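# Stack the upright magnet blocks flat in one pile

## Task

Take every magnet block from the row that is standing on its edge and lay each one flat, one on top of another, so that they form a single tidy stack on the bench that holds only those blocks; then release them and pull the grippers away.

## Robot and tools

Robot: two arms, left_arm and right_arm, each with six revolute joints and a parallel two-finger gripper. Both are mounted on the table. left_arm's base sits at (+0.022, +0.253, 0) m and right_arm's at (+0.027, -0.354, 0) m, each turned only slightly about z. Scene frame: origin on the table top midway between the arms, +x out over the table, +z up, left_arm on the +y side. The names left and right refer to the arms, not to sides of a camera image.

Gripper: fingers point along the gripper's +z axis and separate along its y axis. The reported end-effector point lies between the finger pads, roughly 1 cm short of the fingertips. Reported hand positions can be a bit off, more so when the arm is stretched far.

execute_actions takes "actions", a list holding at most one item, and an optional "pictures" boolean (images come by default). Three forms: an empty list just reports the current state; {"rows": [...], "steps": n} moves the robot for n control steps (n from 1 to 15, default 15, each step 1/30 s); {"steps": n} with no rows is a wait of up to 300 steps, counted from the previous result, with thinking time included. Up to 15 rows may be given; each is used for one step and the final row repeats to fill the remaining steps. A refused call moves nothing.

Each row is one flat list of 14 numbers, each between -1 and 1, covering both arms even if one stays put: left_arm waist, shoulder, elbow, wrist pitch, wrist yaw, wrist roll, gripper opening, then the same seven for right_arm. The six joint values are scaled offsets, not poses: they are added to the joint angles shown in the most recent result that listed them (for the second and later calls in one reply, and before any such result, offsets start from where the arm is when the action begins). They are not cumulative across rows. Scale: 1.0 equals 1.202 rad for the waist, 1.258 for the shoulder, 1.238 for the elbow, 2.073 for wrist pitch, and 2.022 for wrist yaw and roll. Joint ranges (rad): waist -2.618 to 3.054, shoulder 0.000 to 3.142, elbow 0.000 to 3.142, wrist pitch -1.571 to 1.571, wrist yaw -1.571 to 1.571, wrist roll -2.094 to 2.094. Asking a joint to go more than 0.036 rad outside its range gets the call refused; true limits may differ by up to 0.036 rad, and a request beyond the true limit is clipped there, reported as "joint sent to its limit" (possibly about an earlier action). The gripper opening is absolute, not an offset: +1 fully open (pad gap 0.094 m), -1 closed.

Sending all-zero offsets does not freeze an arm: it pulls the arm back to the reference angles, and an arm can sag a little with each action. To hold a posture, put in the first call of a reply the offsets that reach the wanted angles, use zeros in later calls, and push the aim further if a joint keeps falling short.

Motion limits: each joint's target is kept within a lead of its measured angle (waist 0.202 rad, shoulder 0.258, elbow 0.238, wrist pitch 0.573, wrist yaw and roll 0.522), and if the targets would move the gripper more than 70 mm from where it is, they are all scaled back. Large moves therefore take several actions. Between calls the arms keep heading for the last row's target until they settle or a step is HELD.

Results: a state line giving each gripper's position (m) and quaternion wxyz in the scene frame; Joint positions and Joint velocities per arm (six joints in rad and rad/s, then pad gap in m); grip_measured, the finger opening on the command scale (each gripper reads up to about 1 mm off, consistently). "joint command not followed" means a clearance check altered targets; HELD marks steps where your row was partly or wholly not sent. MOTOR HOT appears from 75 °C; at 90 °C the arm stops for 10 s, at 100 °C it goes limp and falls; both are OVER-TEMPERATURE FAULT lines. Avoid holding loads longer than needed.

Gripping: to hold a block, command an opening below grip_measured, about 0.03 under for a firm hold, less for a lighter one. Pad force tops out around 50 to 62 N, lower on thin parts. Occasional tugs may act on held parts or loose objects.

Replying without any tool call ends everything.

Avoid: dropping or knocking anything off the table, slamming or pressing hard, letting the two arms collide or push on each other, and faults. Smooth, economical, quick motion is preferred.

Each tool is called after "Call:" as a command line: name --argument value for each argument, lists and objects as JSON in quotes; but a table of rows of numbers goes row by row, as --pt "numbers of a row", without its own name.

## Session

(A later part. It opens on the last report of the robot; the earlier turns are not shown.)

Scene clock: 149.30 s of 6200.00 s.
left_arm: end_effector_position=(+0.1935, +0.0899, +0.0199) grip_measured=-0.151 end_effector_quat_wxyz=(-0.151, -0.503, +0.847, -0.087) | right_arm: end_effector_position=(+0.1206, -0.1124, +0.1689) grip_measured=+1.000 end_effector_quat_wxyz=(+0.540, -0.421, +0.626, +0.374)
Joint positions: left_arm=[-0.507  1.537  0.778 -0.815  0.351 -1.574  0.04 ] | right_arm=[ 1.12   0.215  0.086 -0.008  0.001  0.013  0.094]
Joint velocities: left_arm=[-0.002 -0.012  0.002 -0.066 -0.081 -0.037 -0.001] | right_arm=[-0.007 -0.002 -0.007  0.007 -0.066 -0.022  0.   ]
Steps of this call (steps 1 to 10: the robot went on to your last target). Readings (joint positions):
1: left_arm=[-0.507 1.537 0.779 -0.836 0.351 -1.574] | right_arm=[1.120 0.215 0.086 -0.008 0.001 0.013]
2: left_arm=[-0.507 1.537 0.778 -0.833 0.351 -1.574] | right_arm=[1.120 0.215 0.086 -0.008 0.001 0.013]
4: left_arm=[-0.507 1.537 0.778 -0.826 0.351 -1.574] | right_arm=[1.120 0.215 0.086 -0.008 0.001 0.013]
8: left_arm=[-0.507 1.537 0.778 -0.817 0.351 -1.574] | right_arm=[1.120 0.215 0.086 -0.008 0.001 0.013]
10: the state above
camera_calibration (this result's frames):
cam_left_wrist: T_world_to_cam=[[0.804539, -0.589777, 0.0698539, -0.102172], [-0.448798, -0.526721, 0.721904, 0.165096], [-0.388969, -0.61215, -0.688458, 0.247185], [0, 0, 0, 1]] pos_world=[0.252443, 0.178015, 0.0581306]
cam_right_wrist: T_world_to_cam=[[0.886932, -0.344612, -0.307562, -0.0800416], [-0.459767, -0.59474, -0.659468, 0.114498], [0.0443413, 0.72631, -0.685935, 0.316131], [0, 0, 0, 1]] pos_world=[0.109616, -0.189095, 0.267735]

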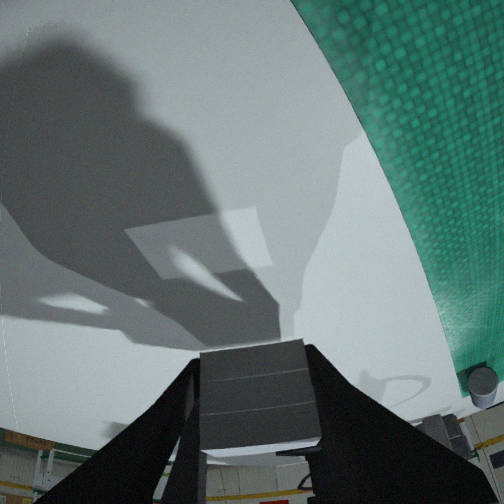

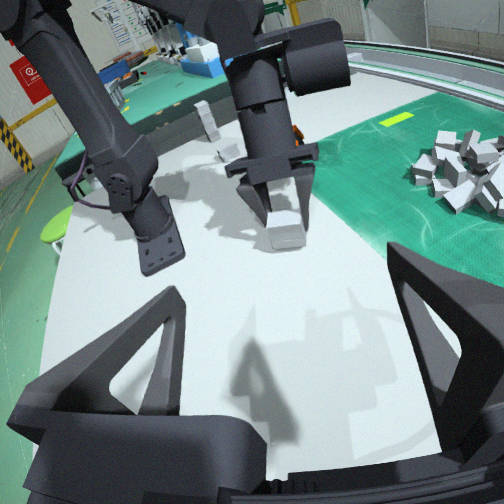

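Call:
execute_actions --actions '[{"rows":[[0,0.003,-0.003,0.012,0.015,0,-0.22,0,0,0,0,0,0,1],[0,0.005,-0.006,0.016,0.015,0,-0.22,0,0,0,0,0,0,1],[0,0.007,-0.009,0.02,0.015,0,-0.22,0,0,0,0,0,0,1],[0,0.009,-0.011,0.023,0.015,0,-0.22,0,0,0,0,0,0,1],[0,0.011,-0.013,0.026,0.015,0,-0.22,0,0,0,0,0,0,1],[0,0.013,-0.015,0.026,0.015,0,-0.22,0,0,0,0,0,0,1],[0,0.015,-0.018,0.026,0.015,0,-0.22,0,0,0,0,0,0,1]],"steps":15}]'

Call:
zoom_image --camera "cam_right_wrist" --region '[240,180,340,280]'

Scene clock: 154.53 s of 6200.00 s.
left_arm: end_effector_position=(+0.1936, +0.0899, +0.0125) grip_measured=-0.151 end_effector_quat_wxyz=(-0.151, -0.503, +0.847, -0.088) | right_arm: end_effector_position=(+0.1206, -0.1124, +0.1689) grip_measured=+1.000 end_effector_quat_wxyz=(+0.540, -0.421, +0.626, +0.374)
Joint positions: left_arm=[-0.507  1.553  0.76  -0.78   0.351 -1.574  0.04 ] | right_arm=[ 1.12   0.215  0.086 -0.008  0.001  0.013  0.094]
Joint velocities: left_arm=[-0.012 -0.002  0.007  0.022 -0.007 -0.037 -0.   ] | right_arm=[-0.012 -0.007  0.002  0.007  0.051 -0.022  0.   ]
Steps of this call (steps 1 to 30: the robot went on to your last target; steps 31 to 90: nothing new was sent; then 1.73 s passed at rest; steps 91 to 105: all 15 steps of this action). Readings (joint positions):
91: left_arm=[-0.507 1.537 0.778 -0.813 0.351 -1.574] | right_arm=[1.120 0.215 0.086 -0.008 0.001 0.013]
92: left_arm=[-0.507 1.537 0.778 -0.811 0.351 -1.574] | right_arm=[1.120 0.215 0.086 -0.008 0.001 0.013]
94: left_arm=[-0.507 1.537 0.778 -0.804 0.351 -1.574] | right_arm=[1.120 0.215 0.086 -0.008 0.001 0.013]
98: left_arm=[-0.507 1.542 0.769 -0.783 0.351 -1.574] | right_arm=[1.120 0.215 0.086 -0.008 0.001 0.013]
105: the state above
camera_calibration (this result's frames):
cam_left_wrist: T_world_to_cam=[[0.804468, -0.589739, 0.0709857, -0.101742], [-0.449522, -0.526323, 0.721743, 0.17051], [-0.388278, -0.612529, -0.688511, 0.242039], [0, 0, 0, 1]] pos_world=[0.252474, 0.177998, 0.0508038]
cam_right_wrist: T_world_to_cam=[[0.886932, -0.344612, -0.307562, -0.0800416], [-0.459767, -0.59474, -0.659468, 0.114498], [0.0443413, 0.72631, -0.685935, 0.316131], [0, 0, 0, 1]] pos_world=[0.109616, -0.189095, 0.267735]

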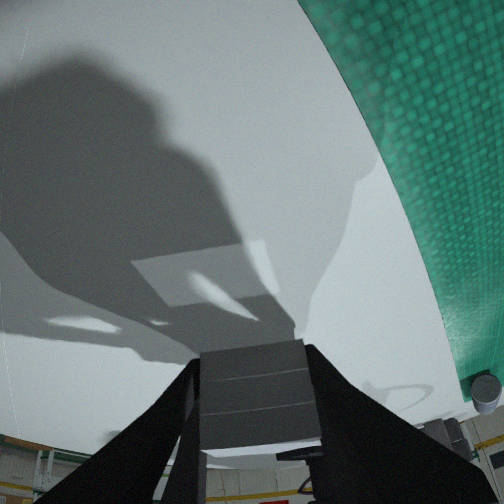

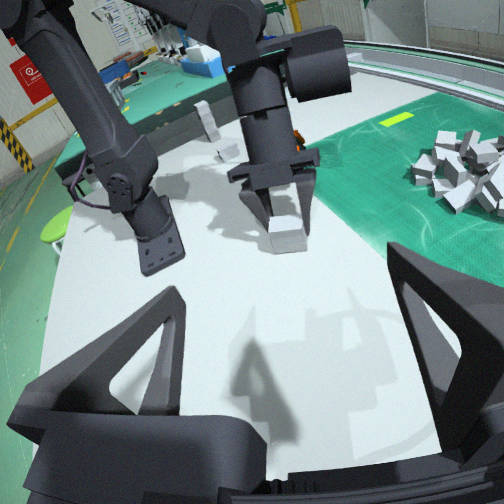

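Region (240, 180, 340, 280) of cam_right_wrist's 504x504 image, scaled by 5.040, with more detail than that image has.

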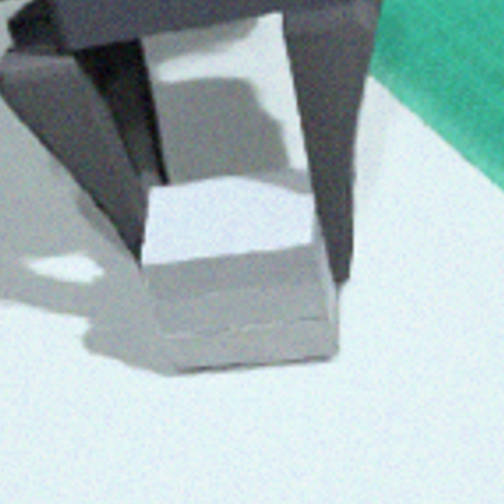

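Call:
execute_actions --actions '[{"rows":[[0,0.004,-0.005,0.012,0.015,0,-0.22,0,0,0,0,0,0,1],[0,0.006,-0.008,0.015,0.015,0,-0.22,0,0,0,0,0,0,1],[0,0.008,-0.01,0.018,0.015,0,-0.22,0,0,0,0,0,0,1],[0,0.01,-0.013,0.018,0.015,0,-0.22,0,0,0,0,0,0,1]],"steps":15}]'

Scene clock: 157.83 s of 6200.00 s.
left_arm: end_effector_position=(+0.1942, +0.0895, +0.0102) grip_measured=-0.151 end_effector_quat_wxyz=(-0.149, -0.502, +0.847, -0.092) | right_arm: end_effector_position=(+0.1206, -0.1124, +0.1689) grip_measured=+1.000 end_effector_quat_wxyz=(+0.540, -0.421, +0.626, +0.374)
Joint positions: left_arm=[-0.507  1.553  0.749 -0.759  0.351 -1.574  0.04 ] | right_arm=[ 1.12   0.215  0.086 -0.008  0.001  0.013  0.094]
Joint velocities: left_arm=[-0.002  0.002 -0.002 -0.007 -0.037  0.066  0.001] | right_arm=[-0.007  0.002 -0.002  0.022 -0.051  0.022  0.   ]
Steps of this call (steps 1 to 15: the robot went on to your last target; steps 16 to 84: nothing new was sent; steps 85 to 99: all 15 steps of this action). Readings (joint positions):
85: left_arm=[-0.507 1.553 0.760 -0.776 0.351 -1.574] | right_arm=[1.120 0.215 0.086 -0.008 0.001 0.013]
86: left_arm=[-0.507 1.553 0.760 -0.775 0.351 -1.574] | right_arm=[1.120 0.215 0.086 -0.008 0.001 0.013]
88: left_arm=[-0.507 1.553 0.759 -0.769 0.351 -1.574] | right_arm=[1.120 0.215 0.086 -0.008 0.001 0.013]
92: left_arm=[-0.507 1.553 0.751 -0.761 0.351 -1.574] | right_arm=[1.120 0.215 0.086 -0.008 0.001 0.013]
99: the state above
camera_calibration (this result's frames):
cam_left_wrist: T_world_to_cam=[[0.803836, -0.589391, 0.0804143, -0.102358], [-0.45555, -0.523014, 0.720368, 0.173215], [-0.382521, -0.615691, -0.688914, 0.239616], [0, 0, 0, 1]] pos_world=[0.252845, 0.177795, 0.0485274]
cam_right_wrist: T_world_to_cam=[[0.886932, -0.344612, -0.307562, -0.0800416], [-0.459767, -0.59474, -0.659468, 0.114498], [0.0443413, 0.72631, -0.685935, 0.316131], [0, 0, 0, 1]] pos_world=[0.109616, -0.189095, 0.267735]

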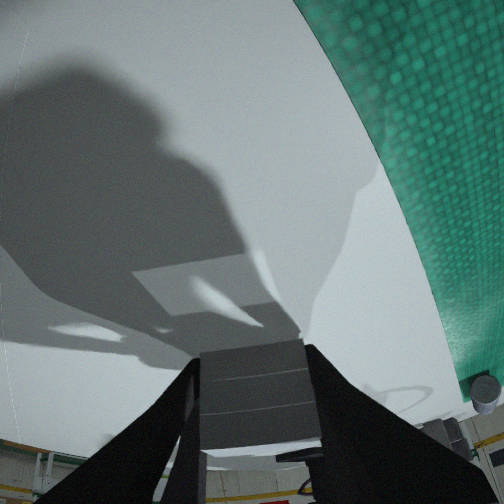

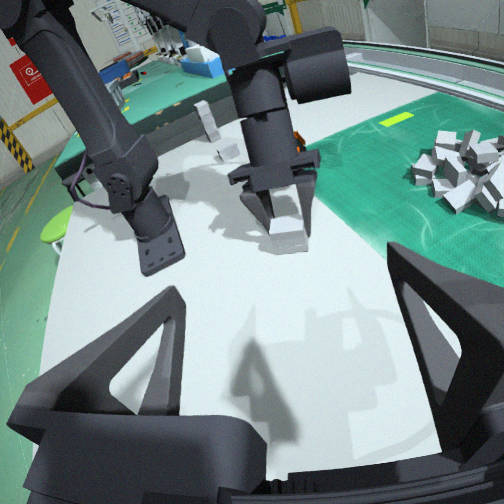

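About 1 mm left; nudge down and release.

Call:
execute_actions --actions '[{"rows":[[0,0.016,0,0,0.01,0,-0.22,0,0,0,0,0,0,1],[0,0.016,0,0,0.01,0,-0.22,0,0,0,0,0,0,1],[0,0.016,0,0,0.01,0,-0.22,0,0,0,0,0,0,1],[0,0.016,0,0,0.01,0,-0.22,0,0,0,0,0,0,1],[0,0.016,0,0,0.01,0,-0.22,0,0,0,0,0,0,1],[0,0.016,0,0,0.01,0,-0.22,0,0,0,0,0,0,1],[0,0.016,0,0,0.01,0,-0.18,0,0,0,0,0,0,1],[0,0.01,0,0,0.005,0,-0.165,0,0,0,0,0,0,1],[0,0.005,0,0,0,0,-0.155,0,0,0,0,0,0,1],[0,0.005,0,0,0,0,-0.145,0,0,0,0,0,0,1],[0,0.005,0,0,0,0,-0.12,0,0,0,0,0,0,1],[0,0.005,0,0,0,0,0,0,0,0,0,0,0,1],[0,0.005,0,0,0,0,0.5,0,0,0,0,0,0,1]],"steps":15}]'

Scene clock: 163.93 s of 6200.00 s.
left_arm: end_effector_position=(+0.1933, +0.0898, +0.0081) grip_measured=+0.472 end_effector_quat_wxyz=(-0.151, -0.503, +0.846, -0.088) | right_arm: end_effector_position=(+0.1206, -0.1124, +0.1689) grip_measured=+1.000 end_effector_quat_wxyz=(+0.540, -0.421, +0.626, +0.374)
Joint positions: left_arm=[-0.507  1.563  0.749 -0.759  0.352 -1.574  0.069] | right_arm=[ 1.12   0.215  0.086 -0.008  0.001  0.013  0.094]
Joint velocities: left_arm=[ 0.017 -0.017  0.012 -0.037  0.037  0.007  0.054] | right_arm=[ 0.017  0.012 -0.007  0.007 -0.022  0.007  0.   ]
Steps of this call (steps 1 to 15: the robot went on to your last target; steps 16 to 90: nothing new was sent; then 2.60 s passed at rest; steps 91 to 105: all 15 steps of this action). Readings (joint positions):
91: left_arm=[-0.507 1.554 0.749 -0.758 0.351 -1.574] | right_arm=[1.120 0.215 0.086 -0.008 0.001 0.013]
92: left_arm=[-0.507 1.557 0.749 -0.758 0.351 -1.574] | right_arm=[1.120 0.215 0.086 -0.008 0.001 0.013]
94: left_arm=[-0.507 1.563 0.749 -0.759 0.352 -1.574] | right_arm=[1.120 0.215 0.086 -0.008 0.001 0.013]
98: left_arm=[-0.507 1.563 0.749 -0.759 0.352 -1.574] | right_arm=[1.120 0.215 0.086 -0.008 0.001 0.013]
105: the state above
camera_calibration (this result's frames):
cam_left_wrist: T_world_to_cam=[[0.804509, -0.589665, 0.0711342, -0.101308], [-0.449123, -0.5256, 0.722519, 0.173421], [-0.388656, -0.613221, -0.687682, 0.238957], [0, 0, 0, 1]] pos_world=[0.252263, 0.177946, 0.0462329]
cam_right_wrist: T_world_to_cam=[[0.886932, -0.344612, -0.307562, -0.0800416], [-0.459767, -0.59474, -0.659468, 0.114498], [0.0443413, 0.72631, -0.685935, 0.316131], [0, 0, 0, 1]] pos_world=[0.109616, -0.189095, 0.267735]

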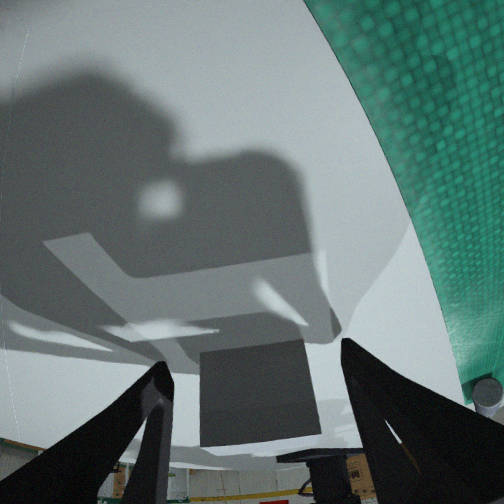

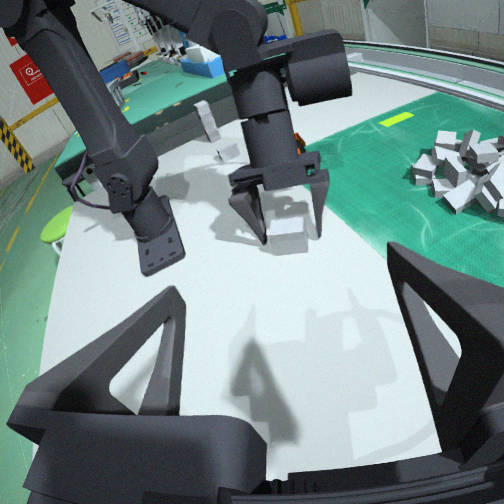

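Call:
execute_actions --actions '[{"rows":[[0,-0.025,0.025,-0.025,0,0,1,0,0,0,0,0,0,1],[0,-0.035,0.04,-0.045,0,0,1,0,0,0,0,0,0,1],[0,-0.045,0.055,-0.065,0,0,1,0,0,0,0,0,0,1],[0,-0.055,0.07,-0.085,0,0,1,0,0,0,0,0,0,1],[0,-0.065,0.085,-0.1,0,0,1,0,0,0,0,0,0,1],[0,-0.075,0.1,-0.115,-0.03,0,1,0,0,0,0,0,0,1],[0,-0.085,0.115,-0.13,-0.08,0,1,0,0,0,0,0,0,1],[0,-0.095,0.13,-0.13,-0.14,0,1,0,0,0,0,0,0,1],[0,-0.095,0.145,-0.13,-0.21,0,1,0,0,0,0,0,0,1],[0.03,-0.095,0.145,-0.13,-0.3,-0.03,1,0,0,0,0,0,0,1],[0.07,-0.095,0.145,-0.13,-0.4,-0.06,1,0,0,0,0,0,0,1],[0.12,-0.095,0.145,-0.13,-0.5,-0.09,1,0,0,0,0,0,0,1],[0.18,-0.095,0.145,-0.13,-0.6,-0.12,1,0,0,0,0,0,0,1],[0.25,-0.095,0.145,-0.13,-0.7,-0.15,1,0,0,0,0,0,0,1],[0.323,-0.095,0.145,-0.13,-0.784,-0.164,1,0,0,0,0,0,0,1]],"steps":15}]' --pictures false

Call:
execute_actions --actions '[{"steps":20}]' --pictures false

Scene clock: 175.63 s of 6200.00 s.
left_arm: end_effector_position=(+0.2662, +0.2105, +0.0601) grip_measured=+1.000 end_effector_quat_wxyz=(+0.106, -0.633, +0.766, +0.031) | right_arm: end_effector_position=(+0.1206, -0.1124, +0.1689) grip_measured=+1.000 end_effector_quat_wxyz=(+0.540, -0.421, +0.626, +0.374)
Joint positions: left_arm=[-0.333  1.46   0.91  -0.962 -0.213 -1.704  0.094] | right_arm=[ 1.12   0.215  0.086 -0.008  0.001  0.013  0.094]
Joint velocities: left_arm=[ 1.419 -0.002  0.002 -0.139 -1.853 -0.828  0.   ] | right_arm=[-0.012  0.002 -0.017  0.007  0.037 -0.022  0.   ]
Steps of this call (steps 1 to 15: the robot went on to your last target; steps 16 to 90: nothing new was sent; then 8.20 s passed at rest; steps 91 to 105: all 15 steps of this action). Readings (joint positions):
91: left_arm=[-0.507 1.563 0.749 -0.760 0.352 -1.574] | right_arm=[1.120 0.215 0.086 -0.008 0.001 0.013]
92: left_arm=[-0.507 1.562 0.753 -0.772 0.352 -1.574] | right_arm=[1.120 0.215 0.086 -0.008 0.001 0.013]
94: left_arm=[-0.507 1.551 0.773 -0.815 0.352 -1.574] | right_arm=[1.120 0.215 0.086 -0.008 0.001 0.013]
98: left_arm=[-0.507 1.498 0.849 -0.918 0.288 -1.574] | right_arm=[1.120 0.215 0.086 -0.008 0.001 0.013]
105: the state above

Scene clock: 176.30 s of 6200.00 s.
left_arm: end_effector_position=(+0.2720, +0.3920, +0.1665) grip_measured=+1.000 end_effector_quat_wxyz=(-0.474, +0.650, -0.517, -0.293) | right_arm: end_effector_position=(+0.1206, -0.1124, +0.1689) grip_measured=+1.000 end_effector_quat_wxyz=(+0.540, -0.421, +0.626, +0.374)
Joint positions: left_arm=[-0.116  1.46   0.91  -1.003 -1.183 -1.898  0.094] | right_arm=[ 1.12   0.215  0.086 -0.008  0.001  0.013  0.094]
Joint velocities: left_arm=[-0.012 -0.002  0.007  0.037 -0.168 -0.007  0.   ] | right_arm=[-0.007  0.002 -0.012  0.022 -0.051 -0.022  0.   ]
Steps of this call (steps 1 to 20: the robot went on to your last target). Readings (joint positions):
1: left_arm=[-0.283 1.460 0.910 -0.964 -0.278 -1.730] | right_arm=[1.120 0.215 0.086 -0.008 0.001 0.013]
2: left_arm=[-0.234 1.460 0.910 -0.965 -0.347 -1.755] | right_arm=[1.120 0.215 0.086 -0.008 0.001 0.013]
4: left_arm=[-0.157 1.460 0.910 -0.973 -0.520 -1.803] | right_arm=[1.120 0.215 0.086 -0.008 0.001 0.013]
8: left_arm=[-0.116 1.460 0.910 -0.994 -0.890 -1.861] | right_arm=[1.120 0.215 0.086 -0.008 0.001 0.013]
20: the state above

Call:
execute_actions --actions '[{"rows":[[0,0.01,-0.025,0.01,-0.025,0,1,0,0,0,0,0,0,1],[0,0.02,-0.05,0.02,-0.025,0,1,0,0,0,0,0,0,1],[0,0.03,-0.075,0.03,-0.025,0,1,0,0,0,0,0,0,1],[0,0.04,-0.1,0.04,-0.025,0,1,0,0,0,0,0,0,1],[0,0.05,-0.125,0.05,-0.025,0,1,0,0,0,0,0,0,1],[0,0.06,-0.15,0.06,-0.025,0,1,0,0,0,0,0,0,1],[0,0.07,-0.175,0.07,-0.025,0,1,0,0,0,0,0,0,1],[0,0.08,-0.2,0.082,-0.025,0,1,0,0,0,0,0,0,1],[0,0.09,-0.225,0.082,-0.025,0,1,0,0,0,0,0,0,1],[0,0.1,-0.25,0.082,-0.025,0,1,0,0,0,0,0,0,1],[0,0.11,-0.27,0.082,-0.025,0,1,0,0,0,0,0,0,1],[0,0.117,-0.288,0.082,-0.025,0,1,0,0,0,0,0,0,1]],"steps":15}]' --pictures false

Call:
execute_actions --actions '[{"steps":10}]'

Scene clock: 182.00 s of 6200.00 s.
left_arm: end_effector_position=(+0.1980, +0.4022, +0.0760) grip_measured=+1.000 end_effector_quat_wxyz=(-0.399, +0.571, -0.582, -0.418) | right_arm: end_effector_position=(+0.1206, -0.1124, +0.1689) grip_measured=+1.000 end_effector_quat_wxyz=(+0.540, -0.421, +0.626, +0.374)
Joint positions: left_arm=[-0.116  1.601  0.559 -0.869 -1.212 -1.901  0.094] | right_arm=[ 1.12   0.215  0.086 -0.008  0.001  0.013  0.094]
Joint velocities: left_arm=[-0.012  0.042 -0.144  0.007  0.081 -0.037  0.   ] | right_arm=[-0.027  0.002  0.007 -0.022 -0.051  0.051  0.   ]
Steps of this call (steps 1 to 30: the robot went on to your last target; steps 31 to 90: nothing new was sent; then 2.20 s passed at rest; steps 91 to 105: all 15 steps of this action). Readings (joint positions):
91: left_arm=[-0.116 1.460 0.908 -1.002 -1.202 -1.901] | right_arm=[1.120 0.215 0.086 -0.008 0.001 0.013]
92: left_arm=[-0.116 1.460 0.900 -0.994 -1.205 -1.901] | right_arm=[1.120 0.215 0.086 -0.008 0.001 0.013]
94: left_arm=[-0.116 1.466 0.860 -0.970 -1.210 -1.901] | right_arm=[1.120 0.215 0.086 -0.008 0.001 0.013]
98: left_arm=[-0.116 1.522 0.733 -0.912 -1.212 -1.901] | right_arm=[1.120 0.215 0.086 -0.008 0.001 0.013]
105: the state above

Scene clock: 182.33 s of 6200.00 s.
left_arm: end_effector_position=(+0.1997, +0.4020, +0.0749) grip_measured=+1.000 end_effector_quat_wxyz=(-0.403, +0.575, -0.580, -0.413) | right_arm: end_effector_position=(+0.1206, -0.1124, +0.1689) grip_measured=+1.000 end_effector_quat_wxyz=(+0.540, -0.421, +0.626, +0.374)
Joint positions: left_arm=[-0.116  1.602  0.557 -0.851 -1.212 -1.901  0.094] | right_arm=[ 1.12   0.215  0.086 -0.008  0.001  0.013  0.094]
Joint velocities: left_arm=[-0.012  0.007  0.002 -0.022 -0.022  0.022  0.   ] | right_arm=[-0.007  0.002 -0.002 -0.022  0.037 -0.022  0.   ]
Steps of this call (steps 1 to 10: the robot went on to your last target). Readings (joint positions):
1: left_arm=[-0.116 1.602 0.557 -0.868 -1.212 -1.901] | right_arm=[1.120 0.215 0.086 -0.008 0.001 0.013]
2: left_arm=[-0.116 1.602 0.557 -0.865 -1.212 -1.901] | right_arm=[1.120 0.215 0.086 -0.008 0.001 0.013]
4: left_arm=[-0.116 1.602 0.557 -0.859 -1.212 -1.901] | right_arm=[1.120 0.215 0.086 -0.008 0.001 0.013]
8: left_arm=[-0.116 1.602 0.557 -0.852 -1.212 -1.901] | right_arm=[1.120 0.215 0.086 -0.008 0.001 0.013]
10: the state above
camera_calibration (this result's frames):
cam_left_wrist: T_world_to_cam=[[0.986513, -0.0701084, -0.14791, -0.155906], [-0.153173, -0.714001, -0.683185, 0.414], [-0.0577109, 0.696626, -0.715109, -0.111744], [0, 0, 0, 1]] pos_world=[0.210769, 0.362509, 0.179869]
cam_right_wrist: T_world_to_cam=[[0.886932, -0.344612, -0.307562, -0.0800416], [-0.459767, -0.59474, -0.659468, 0.114498], [0.0443413, 0.72631, -0.685935, 0.316131], [0, 0, 0, 1]] pos_world=[0.109616, -0.189095, 0.267735]

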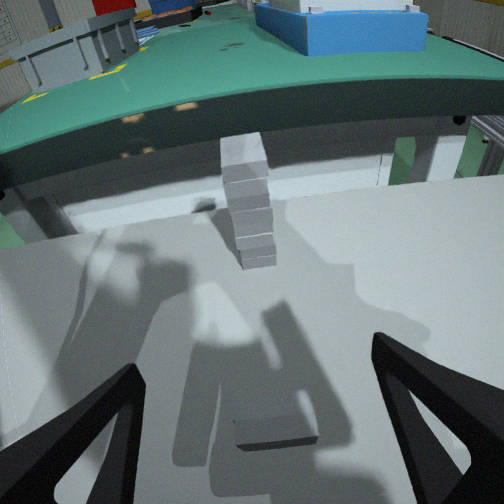

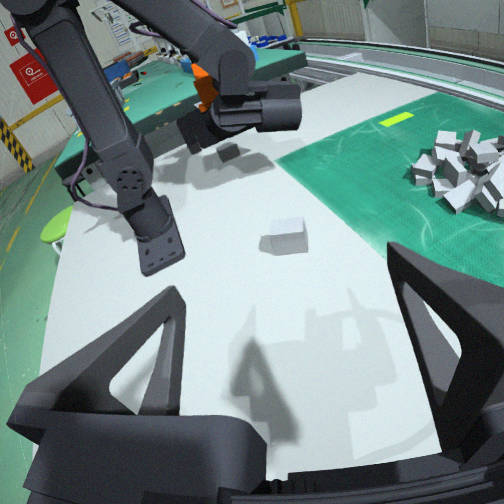

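Call:
execute_actions --actions '[{"rows":[[-0.008,0.015,-0.01,0.03,0.003,0,1,0,0,0,0,0,0,1],[-0.008,0.03,-0.015,0.05,0.003,0,1,0,0,0,0,0,0,1],[-0.008,0.045,-0.02,0.07,0.003,0,1,0,0,0,0,0,0,1],[-0.008,0.06,-0.025,0.085,0.003,0,1,0,0,0,0,0,0,1],[-0.008,0.075,-0.03,0.1,0.003,0,1,0,0,0,0,0,0,1],[-0.008,0.09,-0.035,0.115,0.003,0,1,0,0,0,0,0,0,1],[-0.008,0.105,-0.04,0.13,0.003,0,1,0,0,0,0,0,0,1],[-0.008,0.12,-0.045,0.14,0.003,0,1,0,0,0,0,0,0,1],[-0.008,0.135,-0.05,0.149,0.003,0,1,0,0,0,0,0,0,1],[-0.008,0.15,-0.055,0.149,0.003,0,1,0,0,0,0,0,0,1],[-0.008,0.16,-0.055,0.149,0.003,0,0.7,0,0,0,0,0,0,1],[-0.008,0.17,-0.055,0.149,0.003,0,0.5,0,0,0,0,0,0,1],[-0.008,0.176,-0.055,0.149,0.003,0,0.3,0,0,0,0,0,0,1]],"steps":15}]' --pictures false

Call:
execute_actions --actions '[{"steps":12}]'

Scene clock: 189.13 s of 6200.00 s.
left_arm: end_effector_position=(+0.2007, +0.4006, +0.0260) grip_measured=+0.309 end_effector_quat_wxyz=(-0.400, +0.578, -0.581, -0.409) | right_arm: end_effector_position=(+0.1206, -0.1124, +0.1689) grip_measured=+1.000 end_effector_quat_wxyz=(+0.540, -0.421, +0.626, +0.374)
Joint positions: left_arm=[-0.118  1.81   0.502 -0.585 -1.198 -1.901  0.061] | right_arm=[ 1.12   0.215  0.086 -0.008  0.001  0.013  0.094]
Joint velocities: left_arm=[ 0.012  0.11  -0.007  0.125 -0.007 -0.051 -0.014] | right_arm=[-0.012 -0.012 -0.002  0.007  0.051  0.007  0.   ]
Steps of this call (steps 1 to 30: the robot went on to your last target; steps 31 to 90: nothing new was sent; then 3.30 s passed at rest; steps 91 to 105: all 15 steps of this action). Readings (joint positions):
91: left_arm=[-0.116 1.602 0.557 -0.844 -1.211 -1.901] | right_arm=[1.120 0.215 0.086 -0.008 0.001 0.013]
92: left_arm=[-0.116 1.604 0.557 -0.833 -1.210 -1.901] | right_arm=[1.120 0.215 0.086 -0.008 0.001 0.013]
94: left_arm=[-0.116 1.626 0.555 -0.791 -1.209 -1.901] | right_arm=[1.120 0.215 0.086 -0.008 0.001 0.013]
98: left_arm=[-0.118 1.704 0.530 -0.683 -1.206 -1.901] | right_arm=[1.120 0.215 0.086 -0.008 0.001 0.013]
105: the state above

Scene clock: 189.53 s of 6200.00 s.
left_arm: end_effector_position=(+0.2038, +0.4003, +0.0245) grip_measured=+0.301 end_effector_quat_wxyz=(-0.406, +0.584, -0.577, -0.401) | right_arm: end_effector_position=(+0.1206, -0.1124, +0.1689) grip_measured=+1.000 end_effector_quat_wxyz=(+0.540, -0.421, +0.626, +0.374)
Joint positions: left_arm=[-0.118  1.812  0.502 -0.558 -1.198 -1.901  0.061] | right_arm=[ 1.12   0.215  0.086 -0.008  0.001  0.013  0.094]
Joint velocities: left_arm=[-0.002  0.002  0.012  0.037 -0.007 -0.051 -0.001] | right_arm=[-0.012  0.002  0.002 -0.007 -0.037 -0.022  0.   ]
Steps of this call (steps 1 to 12: the robot went on to your last target). Readings (joint positions):
1: left_arm=[-0.118 1.812 0.502 -0.580 -1.198 -1.901] | right_arm=[1.120 0.215 0.086 -0.008 0.001 0.013]
2: left_arm=[-0.118 1.812 0.502 -0.575 -1.198 -1.901] | right_arm=[1.120 0.215 0.086 -0.008 0.001 0.013]
4: left_arm=[-0.118 1.812 0.502 -0.568 -1.198 -1.901] | right_arm=[1.120 0.215 0.086 -0.008 0.001 0.013]
8: left_arm=[-0.118 1.812 0.502 -0.561 -1.198 -1.901] | right_arm=[1.120 0.215 0.086 -0.008 0.001 0.013]
12: the state above
camera_calibration (this result's frames):
cam_left_wrist: T_world_to_cam=[[0.990077, -0.0703716, -0.121636, -0.168806], [-0.134508, -0.725168, -0.675306, 0.379477], [-0.0406842, 0.684966, -0.727438, -0.144811], [0, 0, 0, 1]] pos_world=[0.212282, 0.362496, 0.130389]
cam_right_wrist: T_world_to_cam=[[0.886932, -0.344612, -0.307562, -0.0800416], [-0.459767, -0.59474, -0.659468, 0.114498], [0.0443413, 0.72631, -0.685935, 0.316131], [0, 0, 0, 1]] pos_world=[0.109616, -0.189095, 0.267735]

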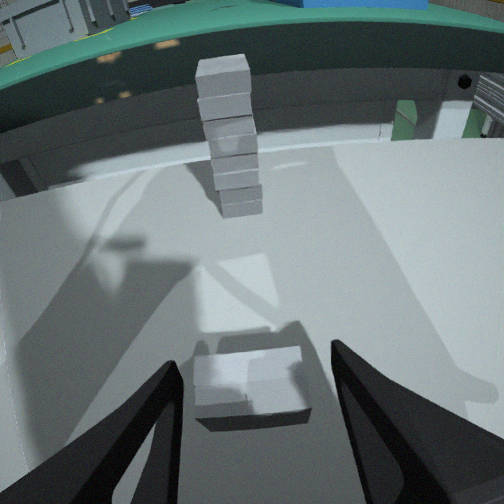

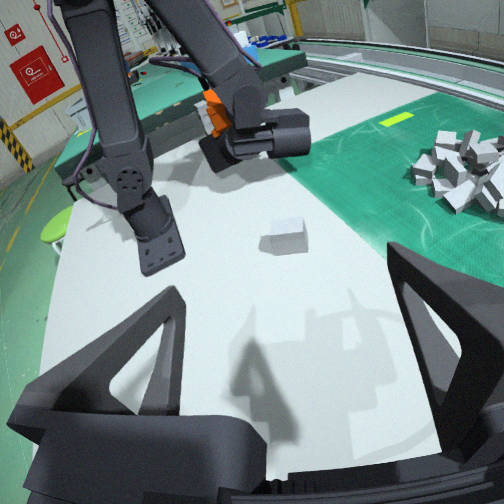

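Call:
execute_actions --actions '[{"rows":[[-0.016,0,-0.018,0,-0.01,0,0.2,0,0,0,0,0,0,1],[-0.016,0,-0.018,0,-0.01,0,0.15,0,0,0,0,0,0,1],[-0.016,0,-0.018,0,-0.01,0,0.1,0,0,0,0,0,0,1],[-0.016,0,-0.018,0,-0.01,0,0.05,0,0,0,0,0,0,1],[-0.016,0,-0.018,0,-0.01,0,0,0,0,0,0,0,0,1],[-0.016,0,-0.018,0,-0.01,0,-0.03,0,0,0,0,0,0,1],[-0.016,0,-0.018,0,-0.01,0,-0.06,0,0,0,0,0,0,1],[-0.016,0,-0.018,0,-0.01,0,-0.09,0,0,0,0,0,0,1],[-0.016,0,-0.018,0,-0.01,0,-0.11,0,0,0,0,0,0,1],[-0.016,0,-0.018,0,-0.01,0,-0.13,0,0,0,0,0,0,1],[-0.016,0,-0.018,0,-0.01,0,-0.15,0,0,0,0,0,0,1],[-0.016,0,-0.018,0,-0.01,0,-0.18,0,0,0,0,0,0,1],[-0.016,0,-0.018,0,-0.01,0,-0.22,0,0,0,0,0,0,1]],"steps":15}]'

Scene clock: 196.23 s of 6200.00 s.
left_arm: end_effector_position=(+0.2034, +0.3984, +0.0239) grip_measured=-0.152 end_effector_quat_wxyz=(-0.407, +0.579, -0.582, -0.401) | right_arm: end_effector_position=(+0.1206, -0.1124, +0.1689) grip_measured=+1.000 end_effector_quat_wxyz=(+0.540, -0.421, +0.626, +0.374)
Joint positions: left_arm=[-0.13   1.812  0.495 -0.557 -1.198 -1.901  0.04 ] | right_arm=[ 1.12   0.215  0.086 -0.008  0.001  0.013  0.094]
Joint velocities: left_arm=[ 0.002  0.022 -0.012 -0.066  0.051 -0.022 -0.   ] | right_arm=[-0.012 -0.007  0.017 -0.066  0.037 -0.022  0.   ]
Steps of this call (steps 1 to 30: the robot went on to your last target; steps 31 to 90: nothing new was sent; then 3.20 s passed at rest; steps 91 to 105: all 15 steps of this action). Readings (joint positions):
91: left_arm=[-0.120 1.812 0.502 -0.557 -1.198 -1.901] | right_arm=[1.120 0.215 0.086 -0.008 0.001 0.013]
92: left_arm=[-0.123 1.812 0.502 -0.557 -1.198 -1.901] | right_arm=[1.120 0.215 0.086 -0.008 0.001 0.013]
94: left_arm=[-0.129 1.812 0.502 -0.557 -1.198 -1.901] | right_arm=[1.120 0.215 0.086 -0.008 0.001 0.013]
98: left_arm=[-0.130 1.812 0.498 -0.557 -1.198 -1.901] | right_arm=[1.120 0.215 0.086 -0.008 0.001 0.013]
105: the state above
camera_calibration (this result's frames):
cam_left_wrist: T_world_to_cam=[[0.988517, -0.0819917, -0.12693, -0.163478], [-0.146651, -0.723075, -0.675023, 0.379262], [-0.036434, 0.685886, -0.726797, -0.145228], [0, 0, 0, 1]] pos_world=[0.211929, 0.360441, 0.129709]
cam_right_wrist: T_world_to_cam=[[0.886932, -0.344612, -0.307562, -0.0800416], [-0.459767, -0.59474, -0.659468, 0.114498], [0.0443413, 0.72631, -0.685935, 0.316131], [0, 0, 0, 1]] pos_world=[0.109616, -0.189095, 0.267735]

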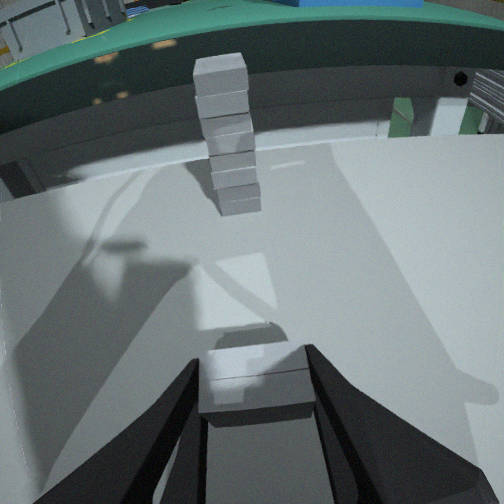

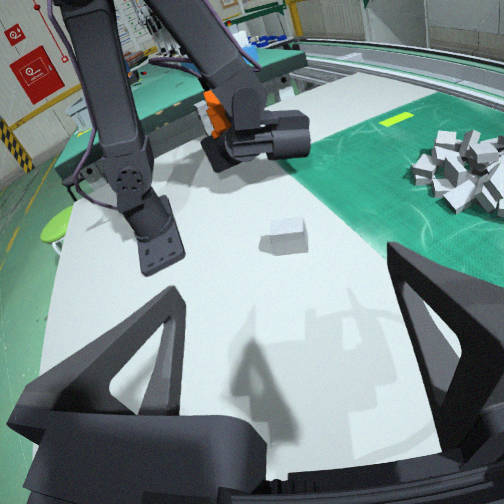

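Call:
execute_actions --actions '[{"rows":[[0,-0.02,0.01,-0.01,-0.02,0,-0.22,0,0,0,0,0,0,1],[0,-0.035,0.02,-0.025,-0.02,0,-0.22,0,0,0,0,0,0,1],[0,-0.055,0.03,-0.045,-0.02,0,-0.22,0,0,0,0,0,0,1],[0,-0.08,0.045,-0.07,-0.02,0,-0.22,0,0,0,0,0,0,1],[0,-0.105,0.07,-0.095,-0.02,0.015,-0.22,0,0,0,0,0,0,1],[-0.03,-0.13,0.1,-0.12,-0.02,0.03,-0.22,0,0,0,0,0,0,1],[-0.06,-0.155,0.135,-0.145,-0.01,0.05,-0.22,0,0,0,0,0,0,1],[-0.09,-0.18,0.17,-0.17,0,0.07,-0.22,0,0,0,0,0,0,1],[-0.125,-0.205,0.205,-0.195,0.03,0.09,-0.22,0,0,0,0,0,0,1],[-0.16,-0.23,0.24,-0.22,0.06,0.11,-0.22,0,0,0,0,0,0,1],[-0.195,-0.255,0.275,-0.245,0.1,0.13,-0.22,0,0,0,0,0,0,1],[-0.23,-0.275,0.31,-0.272,0.14,0.15,-0.22,0,0,0,0,0,0,1],[-0.26,-0.295,0.345,-0.272,0.18,0.165,-0.22,0,0,0,0,0,0,1],[-0.29,-0.31,0.375,-0.272,0.23,0.165,-0.22,0,0,0,0,0,0,1],[-0.31,-0.32,0.4,-0.272,0.3,0.165,-0.22,0,0,0,0,0,0,1]],"steps":15}]' --pictures false

Call:
execute_actions --actions '[{"steps":10}]' --pictures false

Scene clock: 205.10 s of 6200.00 s.
left_arm: end_effector_position=(+0.2980, +0.2788, +0.1222) grip_measured=-0.152 end_effector_quat_wxyz=(+0.387, -0.522, +0.733, +0.203) | right_arm: end_effector_position=(+0.1206, -0.1124, +0.1689) grip_measured=+1.000 end_effector_quat_wxyz=(+0.540, -0.421, +0.626, +0.374)
Joint positions: left_arm=[-0.445  1.469  0.912 -0.978 -0.903 -1.661  0.04 ] | right_arm=[ 1.12   0.215  0.086 -0.008  0.001  0.013  0.094]
Joint velocities: left_arm=[-0.979 -0.686  1.145 -0.623  2.293  0.593  0.   ] | right_arm=[ 0.007  0.002 -0.027 -0.022 -0.051 -0.007  0.   ]
Steps of this call (steps 1 to 15: the robot went on to your last target; steps 16 to 90: nothing new was sent; then 5.37 s passed at rest; steps 91 to 105: all 15 steps of this action). Readings (joint positions):
91: left_arm=[-0.130 1.812 0.495 -0.557 -1.198 -1.901] | right_arm=[1.120 0.215 0.086 -0.008 0.001 0.013]
92: left_arm=[-0.130 1.811 0.495 -0.559 -1.198 -1.901] | right_arm=[1.120 0.215 0.086 -0.008 0.001 0.013]
94: left_arm=[-0.130 1.791 0.500 -0.587 -1.192 -1.901] | right_arm=[1.120 0.215 0.086 -0.008 0.001 0.013]
98: left_arm=[-0.166 1.683 0.593 -0.734 -1.177 -1.856] | right_arm=[1.120 0.215 0.086 -0.008 0.001 0.013]
105: the state above

Scene clock: 205.43 s of 6200.00 s.
left_arm: end_effector_position=(+0.2790, +0.2270, +0.1130) grip_measured=-0.152 end_effector_quat_wxyz=(+0.267, -0.497, +0.816, +0.128) | right_arm: end_effector_position=(+0.1206, -0.1124, +0.1689) grip_measured=+1.000 end_effector_quat_wxyz=(+0.540, -0.421, +0.626, +0.374)
Joint positions: left_arm=[-0.509  1.419  0.981 -1.084 -0.6   -1.582  0.04 ] | right_arm=[ 1.12   0.215  0.086 -0.008  0.001  0.013  0.094]
Joint velocities: left_arm=[ 0.002  0.002 -0.012 -0.168  0.242  0.037  0.002] | right_arm=[-0.007 -0.002  0.002  0.037 -0.095 -0.037  0.   ]
Steps of this call (steps 1 to 10: the robot went on to your last target). Readings (joint positions):
1: left_arm=[-0.475 1.448 0.945 -0.992 -0.833 -1.643] | right_arm=[1.120 0.215 0.086 -0.008 0.001 0.013]
2: left_arm=[-0.496 1.432 0.967 -1.001 -0.778 -1.629] | right_arm=[1.120 0.215 0.086 -0.008 0.001 0.013]
4: left_arm=[-0.509 1.419 0.981 -1.018 -0.700 -1.609] | right_arm=[1.120 0.215 0.086 -0.008 0.001 0.013]
8: left_arm=[-0.509 1.419 0.981 -1.070 -0.619 -1.588] | right_arm=[1.120 0.215 0.086 -0.008 0.001 0.013]
10: the state above

Call:
execute_actions --actions '[{"rows":[[0,0,0,0,0.04,0.007,-0.22,0,0,0,0,0,0,1],[0,0,0,0,0.08,0.007,-0.22,0,0,0,0,0,0,1],[0,0,0,0,0.12,0.007,-0.22,0,0,0,0,0,0,1],[0,0,0,0,0.16,0.007,-0.22,0,0,0,0,0,0,1],[0,0,0,0,0.2,0.007,-0.22,0,0,0,0,0,0,1],[0,0,0,0,0.24,0.007,-0.22,0,0,0,0,0,0,1],[0,0,0,0,0.28,0.007,-0.22,0,0,0,0,0,0,1],[0,0,0,0,0.32,0.007,-0.22,0,0,0,0,0,0,1],[0,0.005,-0.01,0.005,0.36,0.007,-0.22,0,0,0,0,0,0,1],[0,0.01,-0.017,0.01,0.4,0.007,-0.22,0,0,0,0,0,0,1],[0,0.014,-0.024,0.015,0.44,0.007,-0.22,0,0,0,0,0,0,1],[0,0.018,-0.032,0.02,0.47,0.007,-0.22,0,0,0,0,0,0,1],[0,0.022,-0.04,0.025,0.485,0.007,-0.22,0,0,0,0,0,0,1],[0,0.026,-0.047,0.03,0.485,0.007,-0.22,0,0,0,0,0,0,1],[0,0.028,-0.053,0.03,0.485,0.007,-0.22,0,0,0,0,0,0,1]],"steps":15}]' --pictures false

Call:
execute_actions --actions '[{"steps":18}]'

Scene clock: 212.00 s of 6200.00 s.
left_arm: end_effector_position=(+0.2076, +0.1099, +0.0717) grip_measured=-0.152 end_effector_quat_wxyz=(-0.085, -0.506, +0.856, -0.059) | right_arm: end_effector_position=(+0.1206, -0.1124, +0.1689) grip_measured=+1.000 end_effector_quat_wxyz=(+0.540, -0.421, +0.626, +0.374)
Joint positions: left_arm=[-0.509  1.435  0.939 -1.06   0.206 -1.573  0.04 ] | right_arm=[ 1.12   0.215  0.086 -0.008  0.001  0.013  0.094]
Joint velocities: left_arm=[ 0.002  0.168 -0.266  0.212  1.018 -0.007  0.001] | right_arm=[-0.002  0.002 -0.002  0.051  0.007 -0.007  0.   ]
Steps of this call (steps 1 to 30: the robot went on to your last target; steps 31 to 90: nothing new was sent; then 3.07 s passed at rest; steps 91 to 105: all 15 steps of this action). Readings (joint positions):
91: left_arm=[-0.509 1.419 0.981 -1.100 -0.565 -1.573] | right_arm=[1.120 0.215 0.086 -0.008 0.001 0.013]
92: left_arm=[-0.509 1.419 0.981 -1.100 -0.545 -1.573] | right_arm=[1.120 0.215 0.086 -0.008 0.001 0.013]
94: left_arm=[-0.509 1.419 0.981 -1.100 -0.469 -1.573] | right_arm=[1.120 0.215 0.086 -0.008 0.001 0.013]
98: left_arm=[-0.509 1.419 0.981 -1.099 -0.236 -1.573] | right_arm=[1.120 0.215 0.086 -0.008 0.001 0.013]
105: the state above

Scene clock: 212.60 s of 6200.00 s.
left_arm: end_effector_position=(+0.1938, +0.0892, +0.0697) grip_measured=-0.152 end_effector_quat_wxyz=(-0.151, -0.501, +0.847, -0.088) | right_arm: end_effector_position=(+0.1206, -0.1124, +0.1689) grip_measured=+1.000 end_effector_quat_wxyz=(+0.540, -0.421, +0.626, +0.374)
Joint positions: left_arm=[-0.509  1.453  0.917 -1.036  0.351 -1.573  0.04 ] | right_arm=[ 1.12   0.215  0.086 -0.008  0.001  0.013  0.094]
Joint velocities: left_arm=[-0.002 -0.007  0.007 -0.066  0.022  0.007 -0.   ] | right_arm=[-0.002 -0.017 -0.012 -0.022 -0.007  0.007  0.   ]
Steps of this call (steps 1 to 18: the robot went on to your last target). Readings (joint positions):
1: left_arm=[-0.509 1.442 0.931 -1.055 0.239 -1.573] | right_arm=[1.120 0.215 0.086 -0.008 0.001 0.013]
2: left_arm=[-0.509 1.447 0.924 -1.052 0.264 -1.573] | right_arm=[1.120 0.215 0.086 -0.008 0.001 0.013]
4: left_arm=[-0.509 1.453 0.918 -1.050 0.298 -1.573] | right_arm=[1.120 0.215 0.086 -0.008 0.001 0.013]
8: left_arm=[-0.509 1.453 0.917 -1.042 0.333 -1.573] | right_arm=[1.120 0.215 0.086 -0.008 0.001 0.013]
18: the state above
camera_calibration (this result's frames):
cam_left_wrist: T_world_to_cam=[[0.802591, -0.592129, 0.0723273, -0.105855], [-0.452123, -0.524719, 0.721287, 0.129362], [-0.389143, -0.611599, -0.68885, 0.281229], [0, 0, 0, 1]] pos_world=[0.252884, 0.177198, 0.108074]
cam_right_wrist: T_world_to_cam=[[0.886932, -0.344612, -0.307562, -0.0800416], [-0.459767, -0.59474, -0.659468, 0.114498], [0.0443413, 0.72631, -0.685935, 0.316131], [0, 0, 0, 1]] pos_world=[0.109616, -0.189095, 0.267735]

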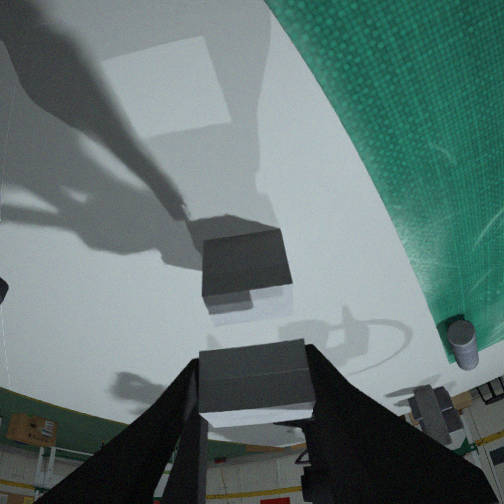

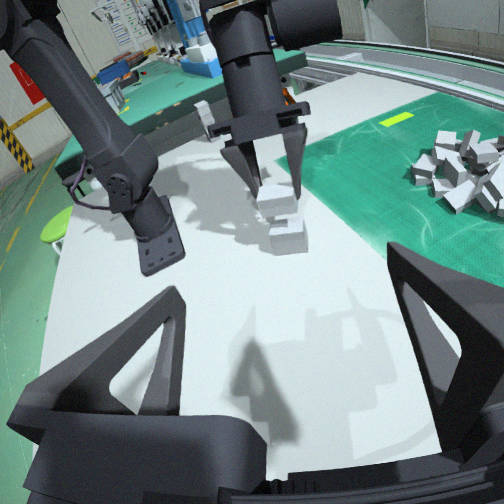

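Call:
execute_actions --actions '[{"rows":[[0,0.006,-0.008,0.018,0.01,0,-0.22,0,0,0,0,0,0,1],[0,0.009,-0.014,0.025,0.01,0,-0.22,0,0,0,0,0,0,1],[0,0.012,-0.02,0.032,0.01,0,-0.22,0,0,0,0,0,0,1],[0,0.015,-0.026,0.038,0.01,0,-0.22,0,0,0,0,0,0,1],[0,0.018,-0.032,0.044,0.01,0,-0.22,0,0,0,0,0,0,1],[0,0.02,-0.038,0.05,0.01,0,-0.22,0,0,0,0,0,0,1],[0,0.022,-0.044,0.05,0.01,0,-0.22,0,0,0,0,0,0,1],[0,0.024,-0.048,0.05,0.01,0,-0.22,0,0,0,0,0,0,1],[0,0.025,-0.052,0.05,0.01,0,-0.22,0,0,0,0,0,0,1]],"steps":15}]' --pictures false

Call:
execute_actions --actions '[{"steps":8}]'

Call:
zoom_image --camera "cam_right_wrist" --region '[240,170,340,270]'

Call:
zoom_image --camera "cam_left_wrist" --region '[160,250,360,450]'

Scene clock: 221.90 s of 6200.00 s.
left_arm: end_effector_position=(+0.1917, +0.0901, +0.0495) grip_measured=-0.152 end_effector_quat_wxyz=(-0.153, -0.502, +0.847, -0.085) | right_arm: end_effector_position=(+0.1206, -0.1124, +0.1689) grip_measured=+1.000 end_effector_quat_wxyz=(+0.540, -0.421, +0.626, +0.374)
Joint positions: left_arm=[-0.509  1.481  0.856 -0.956  0.352 -1.573  0.04 ] | right_arm=[ 1.12   0.215  0.086 -0.008  0.001  0.013  0.094]
Joint velocities: left_arm=[-0.012  0.002 -0.007  0.066 -0.007 -0.022 -0.001] | right_arm=[-0.002 -0.002 -0.012  0.037  0.022 -0.037  0.   ]
Steps of this call (steps 1 to 15: the robot went on to your last target; steps 16 to 90: nothing new was sent; then 5.80 s passed at rest; steps 91 to 105: all 15 steps of this action). Readings (joint positions):
91: left_arm=[-0.509 1.453 0.917 -1.035 0.352 -1.573] | right_arm=[1.120 0.215 0.086 -0.008 0.001 0.013]
92: left_arm=[-0.509 1.453 0.916 -1.030 0.352 -1.573] | right_arm=[1.120 0.215 0.086 -0.008 0.001 0.013]
94: left_arm=[-0.509 1.454 0.907 -1.011 0.352 -1.573] | right_arm=[1.120 0.215 0.086 -0.008 0.001 0.013]
98: left_arm=[-0.509 1.469 0.878 -0.972 0.352 -1.573] | right_arm=[1.120 0.215 0.086 -0.008 0.001 0.013]
105: the state above

Scene clock: 222.17 s of 6200.00 s.
left_arm: end_effector_position=(+0.1933, +0.0892, +0.0495) grip_measured=-0.152 end_effector_quat_wxyz=(-0.152, -0.501, +0.847, -0.088) | right_arm: end_effector_position=(+0.1206, -0.1124, +0.1689) grip_measured=+1.000 end_effector_quat_wxyz=(+0.540, -0.421, +0.626, +0.374)
Joint positions: left_arm=[-0.509  1.481  0.856 -0.949  0.352 -1.573  0.04 ] | right_arm=[ 1.12   0.215  0.086 -0.008  0.001  0.013  0.094]
Joint velocities: left_arm=[ 0.002 -0.012 -0.007 -0.007  0.022 -0.007  0.   ] | right_arm=[ 0.017  0.012 -0.002 -0.066  0.022 -0.037  0.   ]
Steps of this call (steps 1 to 8: the robot went on to your last target). Readings (joint positions):
1: left_arm=[-0.509 1.481 0.856 -0.954 0.352 -1.573] | right_arm=[1.120 0.215 0.086 -0.008 0.001 0.013]
2: left_arm=[-0.509 1.481 0.856 -0.952 0.352 -1.573] | right_arm=[1.120 0.215 0.086 -0.008 0.001 0.013]
4: left_arm=[-0.509 1.481 0.856 -0.950 0.352 -1.573] | right_arm=[1.120 0.215 0.086 -0.008 0.001 0.013]
8: the state above
camera_calibration (this result's frames):
cam_left_wrist: T_world_to_cam=[[0.802717, -0.592071, 0.0713947, -0.103978], [-0.450867, -0.524155, 0.722482, 0.143397], [-0.390339, -0.612139, -0.687693, 0.267281], [0, 0, 0, 1]] pos_world=[0.252448, 0.177213, 0.0876288]
cam_right_wrist: T_world_to_cam=[[0.886932, -0.344612, -0.307562, -0.0800416], [-0.459767, -0.59474, -0.659468, 0.114498], [0.0443413, 0.72631, -0.685935, 0.316131], [0, 0, 0, 1]] pos_world=[0.109616, -0.189095, 0.267735]

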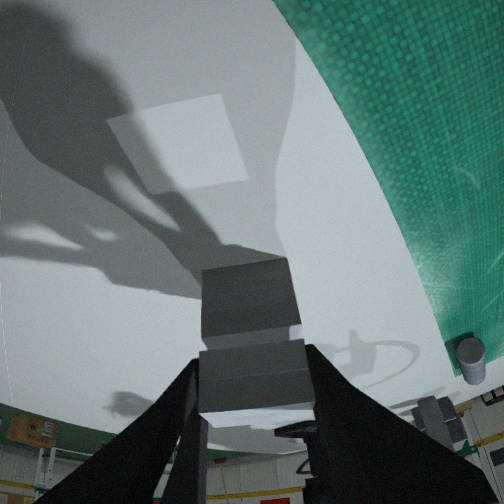

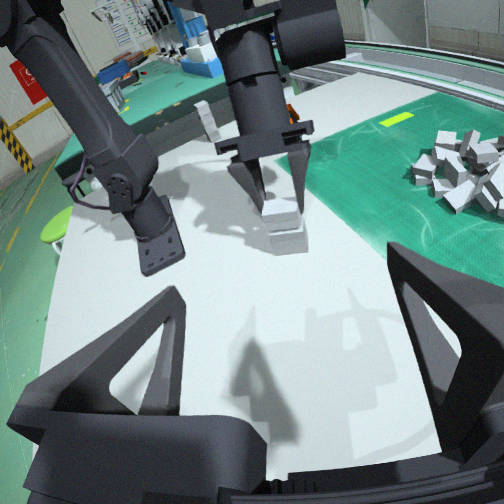

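Region (240, 170, 340, 270) of cam_right_wrist's 504x504 image, scaled by 5.040, with more detail than that image has.

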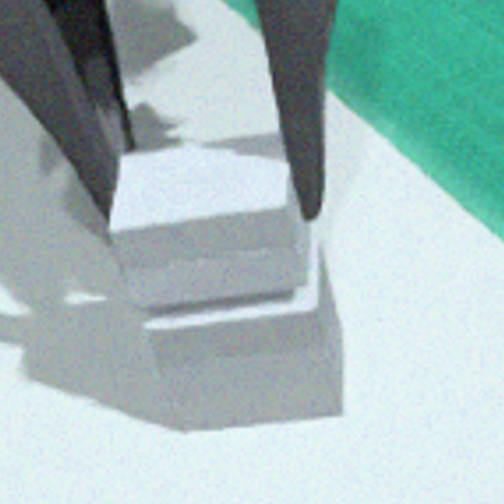

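Region (160, 250, 360, 450) of cam_left_wrist's 504x504 image, scaled by 2.520, with more detail than that image has.

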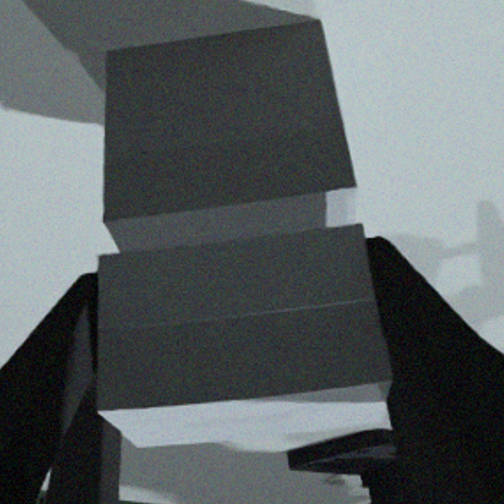

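Call:
execute_actions --actions '[{"rows":[[0,0.004,-0.005,0.012,0.018,0,-0.22,0,0,0,0,0,0,1],[0,0.008,-0.008,0.016,0.018,0,-0.22,0,0,0,0,0,0,1],[0,0.011,-0.011,0.02,0.018,0,-0.22,0,0,0,0,0,0,1],[0,0.014,-0.015,0.02,0.018,0,-0.22,0,0,0,0,0,0,1]],"steps":15}]'

Call:
zoom_image --camera "cam_right_wrist" --region '[240,170,340,270]'

Call:
zoom_image --camera "cam_left_wrist" --region '[160,250,360,450]'

Scene clock: 227.80 s of 6200.00 s.
left_arm: end_effector_position=(+0.1936, +0.0878, +0.0445) grip_measured=-0.152 end_effector_quat_wxyz=(-0.154, -0.501, +0.847, -0.090) | right_arm: end_effector_position=(+0.1206, -0.1124, +0.1689) grip_measured=+1.000 end_effector_quat_wxyz=(+0.540, -0.421, +0.626, +0.374)
Joint positions: left_arm=[-0.509  1.493  0.844 -0.923  0.359 -1.573  0.04 ] | right_arm=[ 1.12   0.215  0.086 -0.008  0.001  0.013  0.094]
Joint velocities: left_arm=[-0.002 -0.007 -0.002  0.037 -0.066  0.007  0.001] | right_arm=[-0.022  0.002  0.017 -0.007  0.037 -0.022  0.   ]
Steps of this call (steps 1 to 15: the robot went on to your last target; steps 16 to 90: nothing new was sent; then 2.13 s passed at rest; steps 91 to 105: all 15 steps of this action). Readings (joint positions):
91: left_arm=[-0.509 1.481 0.856 -0.947 0.353 -1.573] | right_arm=[1.120 0.215 0.086 -0.008 0.001 0.013]
92: left_arm=[-0.509 1.481 0.856 -0.945 0.354 -1.573] | right_arm=[1.120 0.215 0.086 -0.008 0.001 0.013]
94: left_arm=[-0.509 1.481 0.855 -0.937 0.356 -1.573] | right_arm=[1.120 0.215 0.086 -0.008 0.001 0.013]
98: left_arm=[-0.509 1.488 0.847 -0.926 0.358 -1.573] | right_arm=[1.120 0.215 0.086 -0.008 0.001 0.013]
105: the state above
camera_calibration (this result's frames):
cam_left_wrist: T_world_to_cam=[[0.802878, -0.591611, 0.0733705, -0.104958], [-0.449316, -0.519645, 0.726694, 0.145488], [-0.391793, -0.616413, -0.683032, 0.263604], [0, 0, 0, 1]] pos_world=[0.252917, 0.175997, 0.0820253]
cam_right_wrist: T_world_to_cam=[[0.886932, -0.344612, -0.307562, -0.0800416], [-0.459767, -0.59474, -0.659468, 0.114498], [0.0443413, 0.72631, -0.685935, 0.316131], [0, 0, 0, 1]] pos_world=[0.109616, -0.189095, 0.267735]

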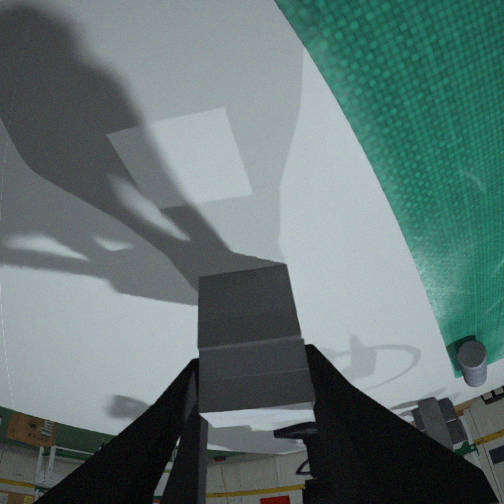

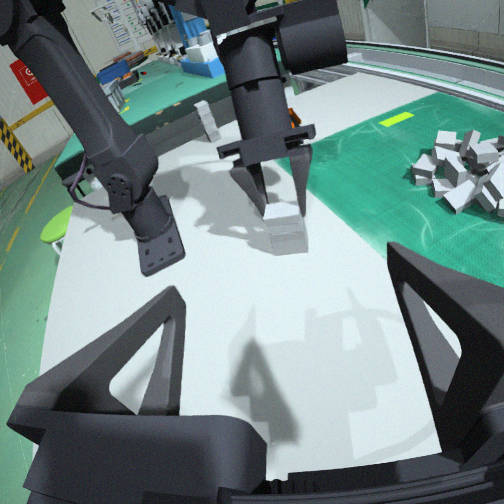

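Region (240, 170, 340, 270) of cam_right_wrist's 504x504 image, scaled by 5.040, with more detail than that image has.

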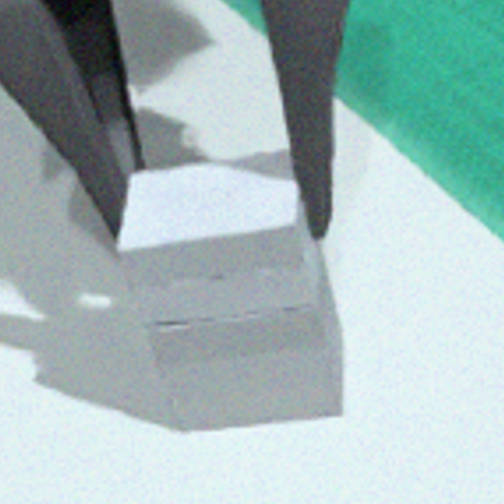

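Region (160, 250, 360, 450) of cam_left_wrist's 504x504 image, scaled by 2.520, with more detail than that image has.

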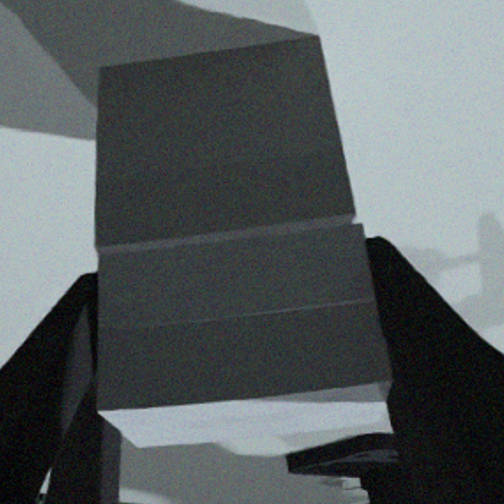

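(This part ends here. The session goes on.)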